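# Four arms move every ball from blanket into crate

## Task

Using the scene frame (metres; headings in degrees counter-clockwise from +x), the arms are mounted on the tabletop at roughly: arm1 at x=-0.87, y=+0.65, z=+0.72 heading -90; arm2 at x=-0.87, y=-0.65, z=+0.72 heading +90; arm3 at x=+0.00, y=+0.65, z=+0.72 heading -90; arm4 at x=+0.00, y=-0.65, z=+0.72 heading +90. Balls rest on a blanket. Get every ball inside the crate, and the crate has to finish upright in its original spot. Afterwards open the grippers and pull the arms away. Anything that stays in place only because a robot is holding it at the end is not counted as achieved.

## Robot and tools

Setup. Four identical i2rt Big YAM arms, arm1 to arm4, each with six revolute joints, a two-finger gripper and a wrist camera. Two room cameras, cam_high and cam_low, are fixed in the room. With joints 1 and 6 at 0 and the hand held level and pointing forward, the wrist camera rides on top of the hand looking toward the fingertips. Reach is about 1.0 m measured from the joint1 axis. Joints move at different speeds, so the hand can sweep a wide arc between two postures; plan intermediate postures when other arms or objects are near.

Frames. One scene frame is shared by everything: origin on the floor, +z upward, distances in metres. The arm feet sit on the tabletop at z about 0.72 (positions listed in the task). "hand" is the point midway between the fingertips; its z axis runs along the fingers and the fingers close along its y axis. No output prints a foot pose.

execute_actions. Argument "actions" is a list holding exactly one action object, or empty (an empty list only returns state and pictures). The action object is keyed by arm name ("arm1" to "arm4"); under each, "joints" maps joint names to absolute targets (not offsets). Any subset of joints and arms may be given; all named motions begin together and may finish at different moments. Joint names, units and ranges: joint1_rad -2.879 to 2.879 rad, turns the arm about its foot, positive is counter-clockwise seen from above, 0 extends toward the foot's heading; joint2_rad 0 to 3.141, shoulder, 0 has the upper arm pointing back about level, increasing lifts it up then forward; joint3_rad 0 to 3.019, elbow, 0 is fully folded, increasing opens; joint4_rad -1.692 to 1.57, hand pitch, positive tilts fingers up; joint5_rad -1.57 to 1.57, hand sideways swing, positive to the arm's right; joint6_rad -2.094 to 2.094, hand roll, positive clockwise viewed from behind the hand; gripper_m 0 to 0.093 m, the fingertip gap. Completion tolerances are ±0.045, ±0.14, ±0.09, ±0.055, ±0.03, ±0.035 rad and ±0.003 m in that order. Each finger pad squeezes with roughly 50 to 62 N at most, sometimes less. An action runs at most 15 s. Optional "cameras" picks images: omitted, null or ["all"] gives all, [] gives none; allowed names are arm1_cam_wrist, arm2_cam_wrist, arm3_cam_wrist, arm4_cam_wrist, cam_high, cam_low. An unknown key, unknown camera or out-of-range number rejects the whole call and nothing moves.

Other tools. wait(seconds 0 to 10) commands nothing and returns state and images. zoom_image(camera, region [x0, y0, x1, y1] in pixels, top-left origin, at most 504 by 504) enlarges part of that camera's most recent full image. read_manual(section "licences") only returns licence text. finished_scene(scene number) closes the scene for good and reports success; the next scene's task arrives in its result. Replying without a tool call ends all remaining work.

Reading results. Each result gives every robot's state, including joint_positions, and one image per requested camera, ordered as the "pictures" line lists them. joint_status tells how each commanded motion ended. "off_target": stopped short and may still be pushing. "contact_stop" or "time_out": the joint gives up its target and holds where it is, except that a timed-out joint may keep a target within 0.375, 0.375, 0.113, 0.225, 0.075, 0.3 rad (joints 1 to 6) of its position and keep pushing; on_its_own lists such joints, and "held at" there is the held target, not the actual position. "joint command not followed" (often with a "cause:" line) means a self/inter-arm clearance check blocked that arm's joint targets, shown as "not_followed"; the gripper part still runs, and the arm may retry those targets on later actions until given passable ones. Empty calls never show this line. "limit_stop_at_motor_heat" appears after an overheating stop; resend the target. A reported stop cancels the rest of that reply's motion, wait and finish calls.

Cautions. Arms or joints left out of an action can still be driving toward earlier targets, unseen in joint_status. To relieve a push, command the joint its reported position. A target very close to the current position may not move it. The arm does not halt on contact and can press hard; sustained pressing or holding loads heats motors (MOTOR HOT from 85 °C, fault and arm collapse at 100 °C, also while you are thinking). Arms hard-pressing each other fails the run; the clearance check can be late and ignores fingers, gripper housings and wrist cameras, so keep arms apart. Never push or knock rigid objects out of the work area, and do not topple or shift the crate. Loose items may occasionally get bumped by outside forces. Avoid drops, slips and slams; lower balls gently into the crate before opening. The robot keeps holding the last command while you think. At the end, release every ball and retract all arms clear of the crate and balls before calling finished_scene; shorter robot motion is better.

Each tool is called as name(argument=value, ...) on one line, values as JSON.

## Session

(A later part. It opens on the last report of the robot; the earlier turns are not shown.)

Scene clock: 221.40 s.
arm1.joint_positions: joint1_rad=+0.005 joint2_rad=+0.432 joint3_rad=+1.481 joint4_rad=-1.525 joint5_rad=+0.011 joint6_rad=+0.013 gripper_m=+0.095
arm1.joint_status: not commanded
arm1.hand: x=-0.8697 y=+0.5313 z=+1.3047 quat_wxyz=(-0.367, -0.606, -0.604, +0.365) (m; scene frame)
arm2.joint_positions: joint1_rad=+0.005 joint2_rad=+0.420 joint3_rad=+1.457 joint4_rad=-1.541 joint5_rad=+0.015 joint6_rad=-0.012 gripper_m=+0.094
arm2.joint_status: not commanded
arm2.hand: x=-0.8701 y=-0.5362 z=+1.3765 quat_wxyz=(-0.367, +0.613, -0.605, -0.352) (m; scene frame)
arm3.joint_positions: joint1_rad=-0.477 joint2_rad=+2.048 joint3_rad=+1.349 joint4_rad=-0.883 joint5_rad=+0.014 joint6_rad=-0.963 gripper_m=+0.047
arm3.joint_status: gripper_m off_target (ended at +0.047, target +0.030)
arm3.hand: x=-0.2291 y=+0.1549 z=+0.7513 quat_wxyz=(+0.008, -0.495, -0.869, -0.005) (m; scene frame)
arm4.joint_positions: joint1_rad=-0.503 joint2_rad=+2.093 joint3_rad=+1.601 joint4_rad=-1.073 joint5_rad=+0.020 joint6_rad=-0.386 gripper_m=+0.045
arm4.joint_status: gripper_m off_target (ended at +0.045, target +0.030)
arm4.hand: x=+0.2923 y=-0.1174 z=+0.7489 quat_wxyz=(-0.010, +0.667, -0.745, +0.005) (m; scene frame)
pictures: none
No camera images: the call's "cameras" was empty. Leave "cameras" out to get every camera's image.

execute_actions(actions=[{"arm3":{"joints":{"joint2_rad":1.83}},"arm4":{"joints":{"joint2_rad":1.87,"joint4_rad":-1.3}}}], cameras=[])

execute_actions(actions=[{"arm3":{"joints":{"joint1_rad":-0.88,"joint2_rad":1.4,"joint3_rad":1.5,"joint4_rad":-0.8,"joint6_rad":0}},"arm4":{"joints":{"joint1_rad":0.87,"joint2_rad":1.3,"joint3_rad":1.4,"joint4_rad":-0.7,"joint6_rad":0}}}], cameras=[])

execute_actions(actions=[{"arm3":{"joints":{"joint2_rad":2.24,"joint3_rad":2.35}},"arm4":{"joints":{"joint2_rad":2.096,"joint3_rad":2.176}}}], cameras=[])

execute_actions(actions=[{"arm3":{"joints":{"gripper_m":0.093}},"arm4":{"joints":{"gripper_m":0.093}}}], cameras=[])

execute_actions(actions=[{"arm3":{"joints":{"joint1_rad":-0.562,"joint2_rad":1.4,"joint3_rad":1.5,"joint4_rad":-0.953}},"arm4":{"joints":{"joint1_rad":-0.458,"joint2_rad":1.3,"joint3_rad":1.4,"joint4_rad":-1.304}}}], cameras=[])

execute_actions(actions=[{"arm3":{"joints":{"joint2_rad":1.941,"joint3_rad":1.323}},"arm4":{"joints":{"joint2_rad":2.179,"joint3_rad":1.912}}}], cameras=["arm3_cam_wrist","arm4_cam_wrist"])

Scene clock: 233.67 s.
arm1.joint_positions: joint1_rad=+0.005 joint2_rad=+0.432 joint3_rad=+1.481 joint4_rad=-1.525 joint5_rad=+0.011 joint6_rad=+0.013 gripper_m=+0.095
arm1.joint_status: not commanded
arm1.hand: x=-0.8697 y=+0.5313 z=+1.3047 quat_wxyz=(-0.367, -0.606, -0.604, +0.365) (m; scene frame)
arm2.joint_positions: joint1_rad=+0.005 joint2_rad=+0.420 joint3_rad=+1.457 joint4_rad=-1.541 joint5_rad=+0.015 joint6_rad=-0.012 gripper_m=+0.094
arm2.joint_status: not commanded
arm2.hand: x=-0.8701 y=-0.5362 z=+1.3765 quat_wxyz=(-0.367, +0.613, -0.605, -0.352) (m; scene frame)
arm3.joint_positions: joint1_rad=-0.477 joint2_rad=+1.827 joint3_rad=+1.340 joint4_rad=-0.882 joint5_rad=+0.014 joint6_rad=-0.963 gripper_m=+0.047
arm3.joint_status: all done
arm3.hand: x=-0.2393 y=+0.1325 z=+0.8675 quat_wxyz=(-0.002, -0.493, -0.864, +0.101) (m; scene frame)
arm4.joint_positions: joint1_rad=-0.503 joint2_rad=+1.849 joint3_rad=+1.579 joint4_rad=-1.292 joint5_rad=+0.020 joint6_rad=-0.386 gripper_m=+0.045
arm4.joint_status: all done
arm4.hand: x=+0.2701 y=-0.1595 z=+0.8777 quat_wxyz=(-0.011, +0.667, -0.745, +0.004) (m; scene frame)
pictures: none
No camera images: the call's "cameras" was empty. Leave "cameras" out to get every camera's image.

Scene clock: 235.50 s.
arm1.joint_positions: joint1_rad=+0.005 joint2_rad=+0.432 joint3_rad=+1.481 joint4_rad=-1.525 joint5_rad=+0.011 joint6_rad=+0.013 gripper_m=+0.095
arm1.joint_status: not commanded
arm1.hand: x=-0.8697 y=+0.5313 z=+1.3047 quat_wxyz=(-0.367, -0.606, -0.604, +0.365) (m; scene frame)
arm2.joint_positions: joint1_rad=+0.005 joint2_rad=+0.420 joint3_rad=+1.457 joint4_rad=-1.541 joint5_rad=+0.015 joint6_rad=-0.012 gripper_m=+0.094
arm2.joint_status: not commanded
arm2.hand: x=-0.8701 y=-0.5362 z=+1.3765 quat_wxyz=(-0.367, +0.613, -0.605, -0.352) (m; scene frame)
arm3.joint_positions: joint1_rad=-0.879 joint2_rad=+1.413 joint3_rad=+1.481 joint4_rad=-0.807 joint5_rad=+0.017 joint6_rad=-0.008 gripper_m=+0.047
arm3.joint_status: all done
arm3.hand: x=-0.4388 y=+0.2531 z=+1.1834 quat_wxyz=(-0.138, -0.852, -0.331, +0.381) (m; scene frame)
arm4.joint_positions: joint1_rad=+0.877 joint2_rad=+1.291 joint3_rad=+1.386 joint4_rad=-0.711 joint5_rad=+0.016 joint6_rad=-0.009 gripper_m=+0.045
arm4.joint_status: all done
arm4.hand: x=-0.4347 y=-0.2952 z=+1.1547 quat_wxyz=(-0.168, +0.836, -0.296, -0.431) (m; scene frame)
pictures: none
No camera images: the call's "cameras" was empty. Leave "cameras" out to get every camera's image.

Scene clock: 237.33 s.
arm1.joint_positions: joint1_rad=+0.005 joint2_rad=+0.432 joint3_rad=+1.481 joint4_rad=-1.525 joint5_rad=+0.011 joint6_rad=+0.013 gripper_m=+0.095
arm1.joint_status: not commanded
arm1.hand: x=-0.8697 y=+0.5313 z=+1.3047 quat_wxyz=(-0.367, -0.606, -0.604, +0.365) (m; scene frame)
arm2.joint_positions: joint1_rad=+0.005 joint2_rad=+0.420 joint3_rad=+1.457 joint4_rad=-1.541 joint5_rad=+0.015 joint6_rad=-0.012 gripper_m=+0.094
arm2.joint_status: not commanded
arm2.hand: x=-0.8701 y=-0.5362 z=+1.3765 quat_wxyz=(-0.367, +0.613, -0.605, -0.352) (m; scene frame)
arm3.joint_positions: joint1_rad=-0.879 joint2_rad=+2.256 joint3_rad=+2.287 joint4_rad=-0.806 joint5_rad=+0.017 joint6_rad=-0.008 gripper_m=+0.047
arm3.joint_status: all done
arm3.hand: x=-0.6451 y=+0.0643 z=+1.0289 quat_wxyz=(-0.132, -0.859, -0.334, +0.365) (m; scene frame)
arm4.joint_positions: joint1_rad=+0.877 joint2_rad=+2.114 joint3_rad=+2.111 joint4_rad=-0.708 joint5_rad=+0.016 joint6_rad=-0.009 gripper_m=+0.045
arm4.joint_status: all done
arm4.hand: x=-0.6514 y=-0.1160 z=+1.0068 quat_wxyz=(-0.153, +0.856, -0.302, -0.390) (m; scene frame)
pictures: none
No camera images: the call's "cameras" was empty. Leave "cameras" out to get every camera's image.

Scene clock: 237.97 s.
arm1.joint_positions: joint1_rad=+0.005 joint2_rad=+0.432 joint3_rad=+1.481 joint4_rad=-1.525 joint5_rad=+0.011 joint6_rad=+0.013 gripper_m=+0.095
arm1.joint_status: not commanded
arm1.hand: x=-0.8697 y=+0.5313 z=+1.3047 quat_wxyz=(-0.367, -0.606, -0.604, +0.365) (m; scene frame)
arm2.joint_positions: joint1_rad=+0.005 joint2_rad=+0.420 joint3_rad=+1.457 joint4_rad=-1.541 joint5_rad=+0.015 joint6_rad=-0.012 gripper_m=+0.094
arm2.joint_status: not commanded
arm2.hand: x=-0.8701 y=-0.5362 z=+1.3765 quat_wxyz=(-0.367, +0.613, -0.605, -0.352) (m; scene frame)
arm3.joint_positions: joint1_rad=-0.879 joint2_rad=+2.256 joint3_rad=+2.287 joint4_rad=-0.806 joint5_rad=+0.017 joint6_rad=-0.007 gripper_m=+0.093
arm3.joint_status: all done
arm3.hand: x=-0.6451 y=+0.0643 z=+1.0289 quat_wxyz=(-0.132, -0.859, -0.334, +0.365) (m; scene frame)
arm4.joint_positions: joint1_rad=+0.877 joint2_rad=+2.114 joint3_rad=+2.111 joint4_rad=-0.708 joint5_rad=+0.016 joint6_rad=-0.009 gripper_m=+0.093
arm4.joint_status: all done
arm4.hand: x=-0.6514 y=-0.1160 z=+1.0068 quat_wxyz=(-0.153, +0.856, -0.303, -0.390) (m; scene frame)
pictures: none
No camera images: the call's "cameras" was empty. Leave "cameras" out to get every camera's image.

Scene clock: 239.67 s.
arm1.joint_positions: joint1_rad=+0.005 joint2_rad=+0.432 joint3_rad=+1.481 joint4_rad=-1.525 joint5_rad=+0.011 joint6_rad=+0.013 gripper_m=+0.095
arm1.joint_status: not commanded
arm1.hand: x=-0.8697 y=+0.5313 z=+1.3047 quat_wxyz=(-0.367, -0.606, -0.604, +0.365) (m; scene frame)
arm2.joint_positions: joint1_rad=+0.005 joint2_rad=+0.420 joint3_rad=+1.457 joint4_rad=-1.541 joint5_rad=+0.015 joint6_rad=-0.012 gripper_m=+0.094
arm2.joint_status: not commanded
arm2.hand: x=-0.8701 y=-0.5362 z=+1.3765 quat_wxyz=(-0.367, +0.613, -0.605, -0.352) (m; scene frame)
arm3.joint_positions: joint1_rad=-0.565 joint2_rad=+1.404 joint3_rad=+1.499 joint4_rad=-0.946 joint5_rad=+0.014 joint6_rad=-0.005 gripper_m=+0.093
arm3.joint_status: all done
arm3.hand: x=-0.2827 y=+0.1574 z=+1.1739 quat_wxyz=(-0.171, -0.809, -0.471, +0.309) (m; scene frame)
arm4.joint_positions: joint1_rad=-0.465 joint2_rad=+1.288 joint3_rad=+1.406 joint4_rad=-1.297 joint5_rad=+0.018 joint6_rad=-0.006 gripper_m=+0.093
arm4.joint_status: all done
arm4.hand: x=+0.2033 y=-0.2474 z=+1.0800 quat_wxyz=(-0.174, +0.518, -0.831, -0.099) (m; scene frame)
pictures: none
No camera images: the call's "cameras" was empty. Leave "cameras" out to get every camera's image.

Scene clock: 241.30 s.
arm1.joint_positions: joint1_rad=+0.005 joint2_rad=+0.432 joint3_rad=+1.481 joint4_rad=-1.525 joint5_rad=+0.011 joint6_rad=+0.013 gripper_m=+0.095
arm1.joint_status: not commanded
arm1.hand: x=-0.8697 y=+0.5313 z=+1.3047 quat_wxyz=(-0.367, -0.606, -0.604, +0.365) (m; scene frame)
arm2.joint_positions: joint1_rad=+0.005 joint2_rad=+0.420 joint3_rad=+1.457 joint4_rad=-1.541 joint5_rad=+0.015 joint6_rad=-0.012 gripper_m=+0.094
arm2.joint_status: not commanded
arm2.hand: x=-0.8701 y=-0.5362 z=+1.3765 quat_wxyz=(-0.367, +0.613, -0.605, -0.352) (m; scene frame)
arm3.joint_positions: joint1_rad=-0.565 joint2_rad=+1.952 joint3_rad=+1.304 joint4_rad=-0.948 joint5_rad=+0.014 joint6_rad=-0.005 gripper_m=+0.093
arm3.joint_status: all done
arm3.hand: x=-0.2613 y=+0.1956 z=+0.7878 quat_wxyz=(+0.012, -0.863, -0.506, -0.007) (m; scene frame)
arm4.joint_positions: joint1_rad=-0.465 joint2_rad=+2.207 joint3_rad=+1.864 joint4_rad=-1.302 joint5_rad=+0.018 joint6_rad=-0.006 gripper_m=+0.093
arm4.joint_status: all done
arm4.hand: x=+0.2868 y=-0.0751 z=+0.7717 quat_wxyz=(+0.024, +0.531, -0.847, +0.023) (m; scene frame)
pictures: arm3_cam_wrist, arm4_cam_wrist
Images, in order (width x height): arm3_cam_wrist 896x504, arm4_cam_wrist 896x504.

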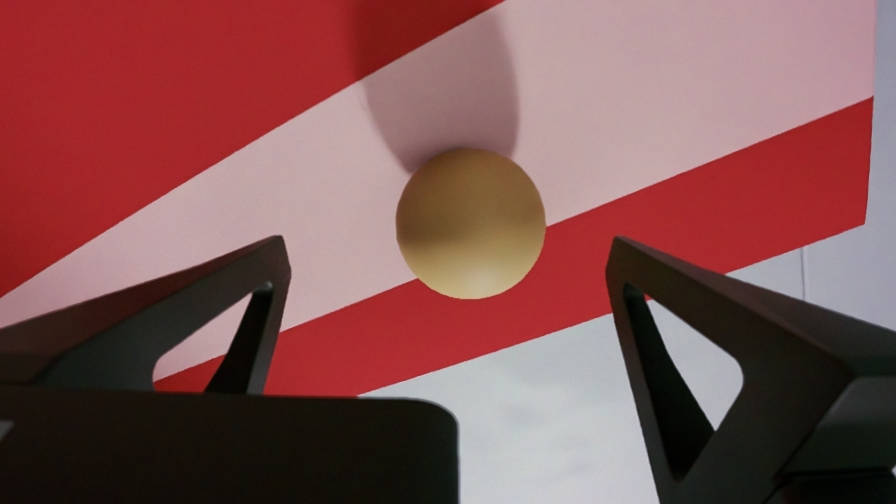

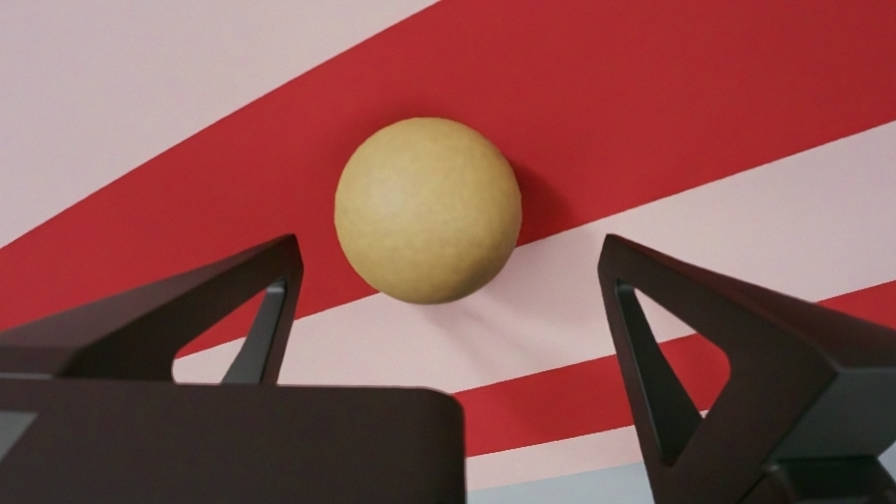

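execute_actions(actions=[{"arm3":{"joints":{"joint1_rad":-0.583,"joint2_rad":1.998,"joint3_rad":1.261,"joint4_rad":-0.835}},"arm4":{"joints":{"joint1_rad":-0.452,"joint2_rad":2.204,"joint3_rad":1.784,"joint4_rad":-1.151}}}], cameras=["arm3_cam_wrist","arm4_cam_wrist"])

execute_actions(actions=[{"arm3":{"joints":{"gripper_m":0.03}},"arm4":{"joints":{"gripper_m":0.03}}}], cameras=[])

execute_actions(actions=[{"arm3":{"joints":{"joint2_rad":1.4,"joint3_rad":1.5}},"arm4":{"joints":{"joint1_rad":0.87,"joint2_rad":1.3,"joint3_rad":1.4,"joint4_rad":-0.7}}}], cameras=[])

execute_actions(actions=[{"arm3":{"joints":{"joint1_rad":-0.88,"joint4_rad":-0.8,"joint2_rad":2.24,"joint3_rad":2.35}},"arm4":{"joints":{"joint2_rad":2.096,"joint3_rad":2.176}}}], cameras=[])

execute_actions(actions=[{"arm3":{"joints":{"gripper_m":0.093}},"arm4":{"joints":{"gripper_m":0.093}}}], cameras=[])

execute_actions(actions=[{"arm3":{"joints":{"joint2_rad":1.4,"joint3_rad":1.5}},"arm4":{"joints":{"joint2_rad":1.3,"joint3_rad":1.4}}}], cameras=["cam_high","cam_low"])

Scene clock: 248.27 s.
arm1.joint_positions: joint1_rad=+0.005 joint2_rad=+0.432 joint3_rad=+1.481 joint4_rad=-1.525 joint5_rad=+0.011 joint6_rad=+0.013 gripper_m=+0.095
arm1.joint_status: not commanded
arm1.hand: x=-0.8697 y=+0.5313 z=+1.3047 quat_wxyz=(-0.367, -0.606, -0.604, +0.365) (m; scene frame)
arm2.joint_positions: joint1_rad=+0.005 joint2_rad=+0.420 joint3_rad=+1.457 joint4_rad=-1.541 joint5_rad=+0.015 joint6_rad=-0.012 gripper_m=+0.094
arm2.joint_status: not commanded
arm2.hand: x=-0.8701 y=-0.5362 z=+1.3765 quat_wxyz=(-0.367, +0.613, -0.605, -0.352) (m; scene frame)
arm3.joint_positions: joint1_rad=-0.579 joint2_rad=+2.000 joint3_rad=+1.261 joint4_rad=-0.845 joint5_rad=+0.014 joint6_rad=-0.005 gripper_m=+0.093
arm3.joint_status: all done
arm3.hand: x=-0.2654 y=+0.2027 z=+0.7509 quat_wxyz=(+0.010, -0.866, -0.500, -0.002) (m; scene frame)
arm4.joint_positions: joint1_rad=-0.458 joint2_rad=+2.203 joint3_rad=+1.798 joint4_rad=-1.160 joint5_rad=+0.018 joint6_rad=-0.006 gripper_m=+0.093
arm4.joint_status: all done
arm4.hand: x=+0.2875 y=-0.0640 z=+0.7502 quat_wxyz=(-0.011, +0.534, -0.846, +0.002) (m; scene frame)
pictures: arm3_cam_wrist, arm4_cam_wrist
Images, in order (width x height): arm3_cam_wrist 896x504, arm4_cam_wrist 896x504.

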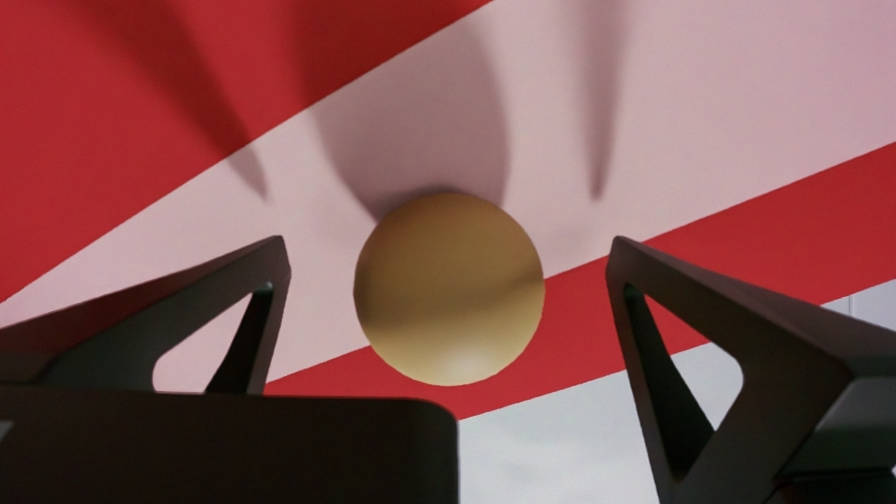

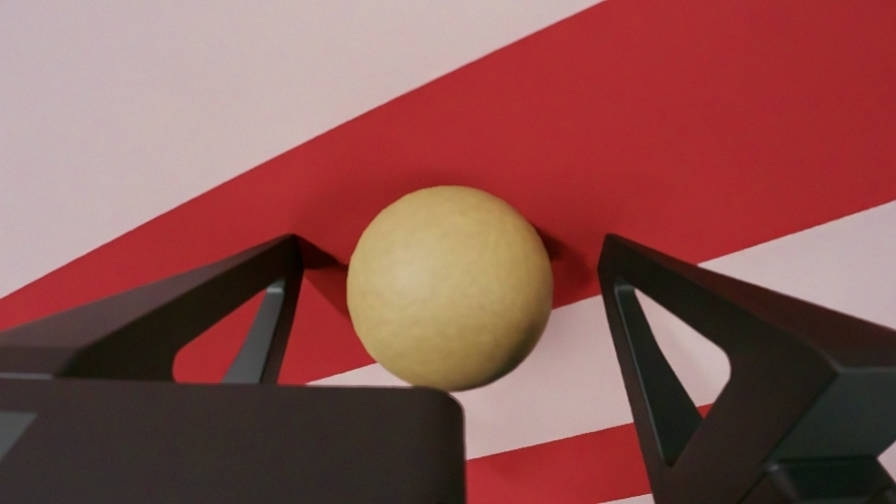

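Scene clock: 248.90 s.
arm1.joint_positions: joint1_rad=+0.005 joint2_rad=+0.432 joint3_rad=+1.481 joint4_rad=-1.525 joint5_rad=+0.011 joint6_rad=+0.013 gripper_m=+0.095
arm1.joint_status: not commanded
arm1.hand: x=-0.8697 y=+0.5313 z=+1.3047 quat_wxyz=(-0.367, -0.606, -0.604, +0.365) (m; scene frame)
arm2.joint_positions: joint1_rad=+0.005 joint2_rad=+0.420 joint3_rad=+1.457 joint4_rad=-1.541 joint5_rad=+0.015 joint6_rad=-0.012 gripper_m=+0.094
arm2.joint_status: not commanded
arm2.hand: x=-0.8701 y=-0.5362 z=+1.3765 quat_wxyz=(-0.367, +0.613, -0.605, -0.352) (m; scene frame)
arm3.joint_positions: joint1_rad=-0.579 joint2_rad=+2.000 joint3_rad=+1.261 joint4_rad=-0.845 joint5_rad=+0.014 joint6_rad=-0.005 gripper_m=+0.047
arm3.joint_status: gripper_m off_target (ended at +0.047, target +0.030)
arm3.hand: x=-0.2654 y=+0.2027 z=+0.7509 quat_wxyz=(+0.010, -0.866, -0.500, -0.002) (m; scene frame)
arm4.joint_positions: joint1_rad=-0.458 joint2_rad=+2.203 joint3_rad=+1.798 joint4_rad=-1.160 joint5_rad=+0.018 joint6_rad=-0.006 gripper_m=+0.047
arm4.joint_status: gripper_m off_target (ended at +0.047, target +0.030)
arm4.hand: x=+0.2875 y=-0.0640 z=+0.7502 quat_wxyz=(-0.011, +0.534, -0.846, +0.002) (m; scene frame)
pictures: none
No camera images: the call's "cameras" was empty. Leave "cameras" out to get every camera's image.

Scene clock: 250.67 s.
arm1.joint_positions: joint1_rad=+0.005 joint2_rad=+0.432 joint3_rad=+1.481 joint4_rad=-1.525 joint5_rad=+0.011 joint6_rad=+0.013 gripper_m=+0.095
arm1.joint_status: not commanded
arm1.hand: x=-0.8697 y=+0.5313 z=+1.3047 quat_wxyz=(-0.367, -0.606, -0.604, +0.365) (m; scene frame)
arm2.joint_positions: joint1_rad=+0.005 joint2_rad=+0.420 joint3_rad=+1.457 joint4_rad=-1.541 joint5_rad=+0.015 joint6_rad=-0.012 gripper_m=+0.094
arm2.joint_status: not commanded
arm2.hand: x=-0.8701 y=-0.5362 z=+1.3765 quat_wxyz=(-0.367, +0.613, -0.605, -0.352) (m; scene frame)
arm3.joint_positions: joint1_rad=-0.579 joint2_rad=+1.414 joint3_rad=+1.490 joint4_rad=-0.839 joint5_rad=+0.014 joint6_rad=-0.005 gripper_m=+0.047
arm3.joint_status: all done
arm3.hand: x=-0.2996 y=+0.1440 z=+1.1818 quat_wxyz=(-0.189, -0.798, -0.457, +0.345) (m; scene frame)
arm4.joint_positions: joint1_rad=+0.875 joint2_rad=+1.291 joint3_rad=+1.403 joint4_rad=-0.702 joint5_rad=+0.013 joint6_rad=-0.006 gripper_m=+0.047
arm4.joint_status: all done
arm4.hand: x=-0.4362 y=-0.2927 z=+1.1662 quat_wxyz=(-0.170, +0.830, -0.296, -0.442) (m; scene frame)
pictures: none
No camera images: the call's "cameras" was empty. Leave "cameras" out to get every camera's image.

Scene clock: 252.47 s.
arm1.joint_positions: joint1_rad=+0.005 joint2_rad=+0.432 joint3_rad=+1.481 joint4_rad=-1.525 joint5_rad=+0.011 joint6_rad=+0.013 gripper_m=+0.095
arm1.joint_status: not commanded
arm1.hand: x=-0.8697 y=+0.5313 z=+1.3047 quat_wxyz=(-0.367, -0.606, -0.604, +0.365) (m; scene frame)
arm2.joint_positions: joint1_rad=+0.005 joint2_rad=+0.420 joint3_rad=+1.457 joint4_rad=-1.541 joint5_rad=+0.015 joint6_rad=-0.012 gripper_m=+0.094
arm2.joint_status: not commanded
arm2.hand: x=-0.8701 y=-0.5362 z=+1.3765 quat_wxyz=(-0.367, +0.613, -0.605, -0.352) (m; scene frame)
arm3.joint_positions: joint1_rad=-0.877 joint2_rad=+2.256 joint3_rad=+2.287 joint4_rad=-0.810 joint5_rad=+0.014 joint6_rad=-0.005 gripper_m=+0.047
arm3.joint_status: all done
arm3.hand: x=-0.6429 y=+0.0629 z=+1.0277 quat_wxyz=(-0.133, -0.859, -0.335, +0.363) (m; scene frame)
arm4.joint_positions: joint1_rad=+0.875 joint2_rad=+2.112 joint3_rad=+2.110 joint4_rad=-0.702 joint5_rad=+0.013 joint6_rad=-0.006 gripper_m=+0.047
arm4.joint_status: all done
arm4.hand: x=-0.6509 y=-0.1142 z=+1.0090 quat_wxyz=(-0.153, +0.854, -0.304, -0.394) (m; scene frame)
pictures: none
No camera images: the call's "cameras" was empty. Leave "cameras" out to get every camera's image.

Scene clock: 253.10 s.
arm1.joint_positions: joint1_rad=+0.005 joint2_rad=+0.432 joint3_rad=+1.481 joint4_rad=-1.525 joint5_rad=+0.011 joint6_rad=+0.013 gripper_m=+0.095
arm1.joint_status: not commanded
arm1.hand: x=-0.8697 y=+0.5313 z=+1.3047 quat_wxyz=(-0.367, -0.606, -0.604, +0.365) (m; scene frame)
arm2.joint_positions: joint1_rad=+0.005 joint2_rad=+0.420 joint3_rad=+1.457 joint4_rad=-1.541 joint5_rad=+0.015 joint6_rad=-0.012 gripper_m=+0.094
arm2.joint_status: not commanded
arm2.hand: x=-0.8701 y=-0.5362 z=+1.3765 quat_wxyz=(-0.367, +0.613, -0.605, -0.352) (m; scene frame)
arm3.joint_positions: joint1_rad=-0.877 joint2_rad=+2.256 joint3_rad=+2.287 joint4_rad=-0.810 joint5_rad=+0.014 joint6_rad=-0.005 gripper_m=+0.093
arm3.joint_status: all done
arm3.hand: x=-0.6429 y=+0.0629 z=+1.0277 quat_wxyz=(-0.133, -0.859, -0.335, +0.363) (m; scene frame)
arm4.joint_positions: joint1_rad=+0.875 joint2_rad=+2.112 joint3_rad=+2.110 joint4_rad=-0.702 joint5_rad=+0.013 joint6_rad=-0.006 gripper_m=+0.093
arm4.joint_status: all done
arm4.hand: x=-0.6509 y=-0.1142 z=+1.0090 quat_wxyz=(-0.153, +0.854, -0.304, -0.394) (m; scene frame)
pictures: none
No camera images: the call's "cameras" was empty. Leave "cameras" out to get every camera's image.

Scene clock: 254.73 s.
arm1.joint_positions: joint1_rad=+0.005 joint2_rad=+0.432 joint3_rad=+1.481 joint4_rad=-1.525 joint5_rad=+0.011 joint6_rad=+0.013 gripper_m=+0.095
arm1.joint_status: not commanded
arm1.hand: x=-0.8697 y=+0.5313 z=+1.3047 quat_wxyz=(-0.367, -0.606, -0.604, +0.365) (m; scene frame)
arm2.joint_positions: joint1_rad=+0.005 joint2_rad=+0.420 joint3_rad=+1.457 joint4_rad=-1.541 joint5_rad=+0.015 joint6_rad=-0.012 gripper_m=+0.094
arm2.joint_status: not commanded
arm2.hand: x=-0.8701 y=-0.5362 z=+1.3765 quat_wxyz=(-0.367, +0.613, -0.605, -0.352) (m; scene frame)
arm3.joint_positions: joint1_rad=-0.877 joint2_rad=+1.404 joint3_rad=+1.498 joint4_rad=-0.807 joint5_rad=+0.014 joint6_rad=-0.005 gripper_m=+0.093
arm3.joint_status: all done
arm3.hand: x=-0.4377 y=+0.2515 z=+1.1977 quat_wxyz=(-0.144, -0.847, -0.330, +0.391) (m; scene frame)
arm4.joint_positions: joint1_rad=+0.875 joint2_rad=+1.290 joint3_rad=+1.403 joint4_rad=-0.702 joint5_rad=+0.013 joint6_rad=-0.006 gripper_m=+0.093
arm4.joint_status: all done
arm4.hand: x=-0.4360 y=-0.2928 z=+1.1673 quat_wxyz=(-0.171, +0.829, -0.295, -0.442) (m; scene frame)
pictures: cam_high, cam_low
Images, in order (width x height): cam_high 896x504, cam_low 896x504.

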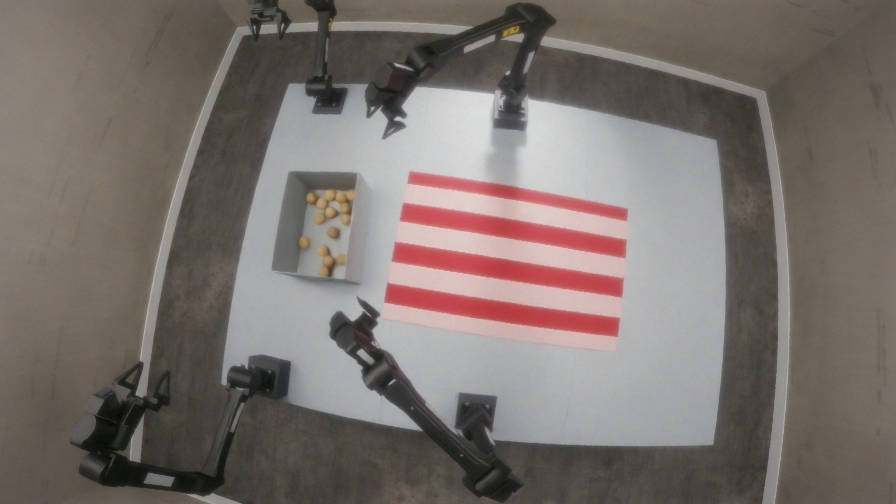

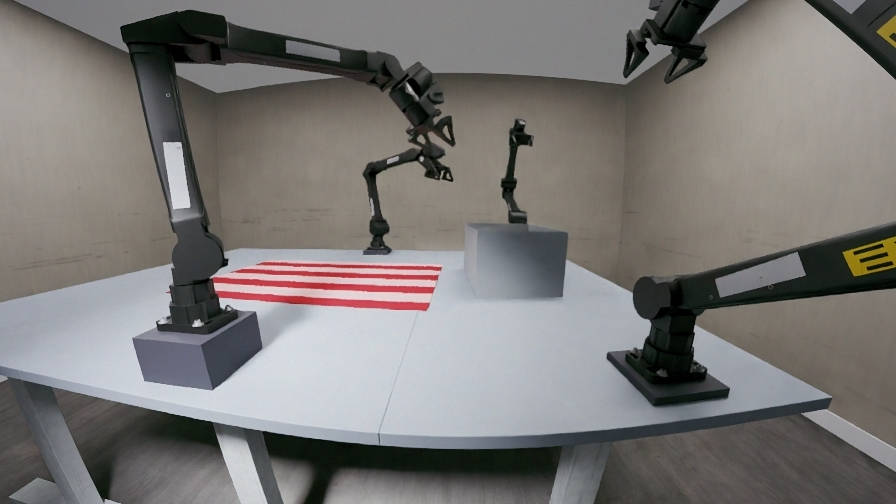

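finished_scene(scene=2)

The scene is finished: the task was done.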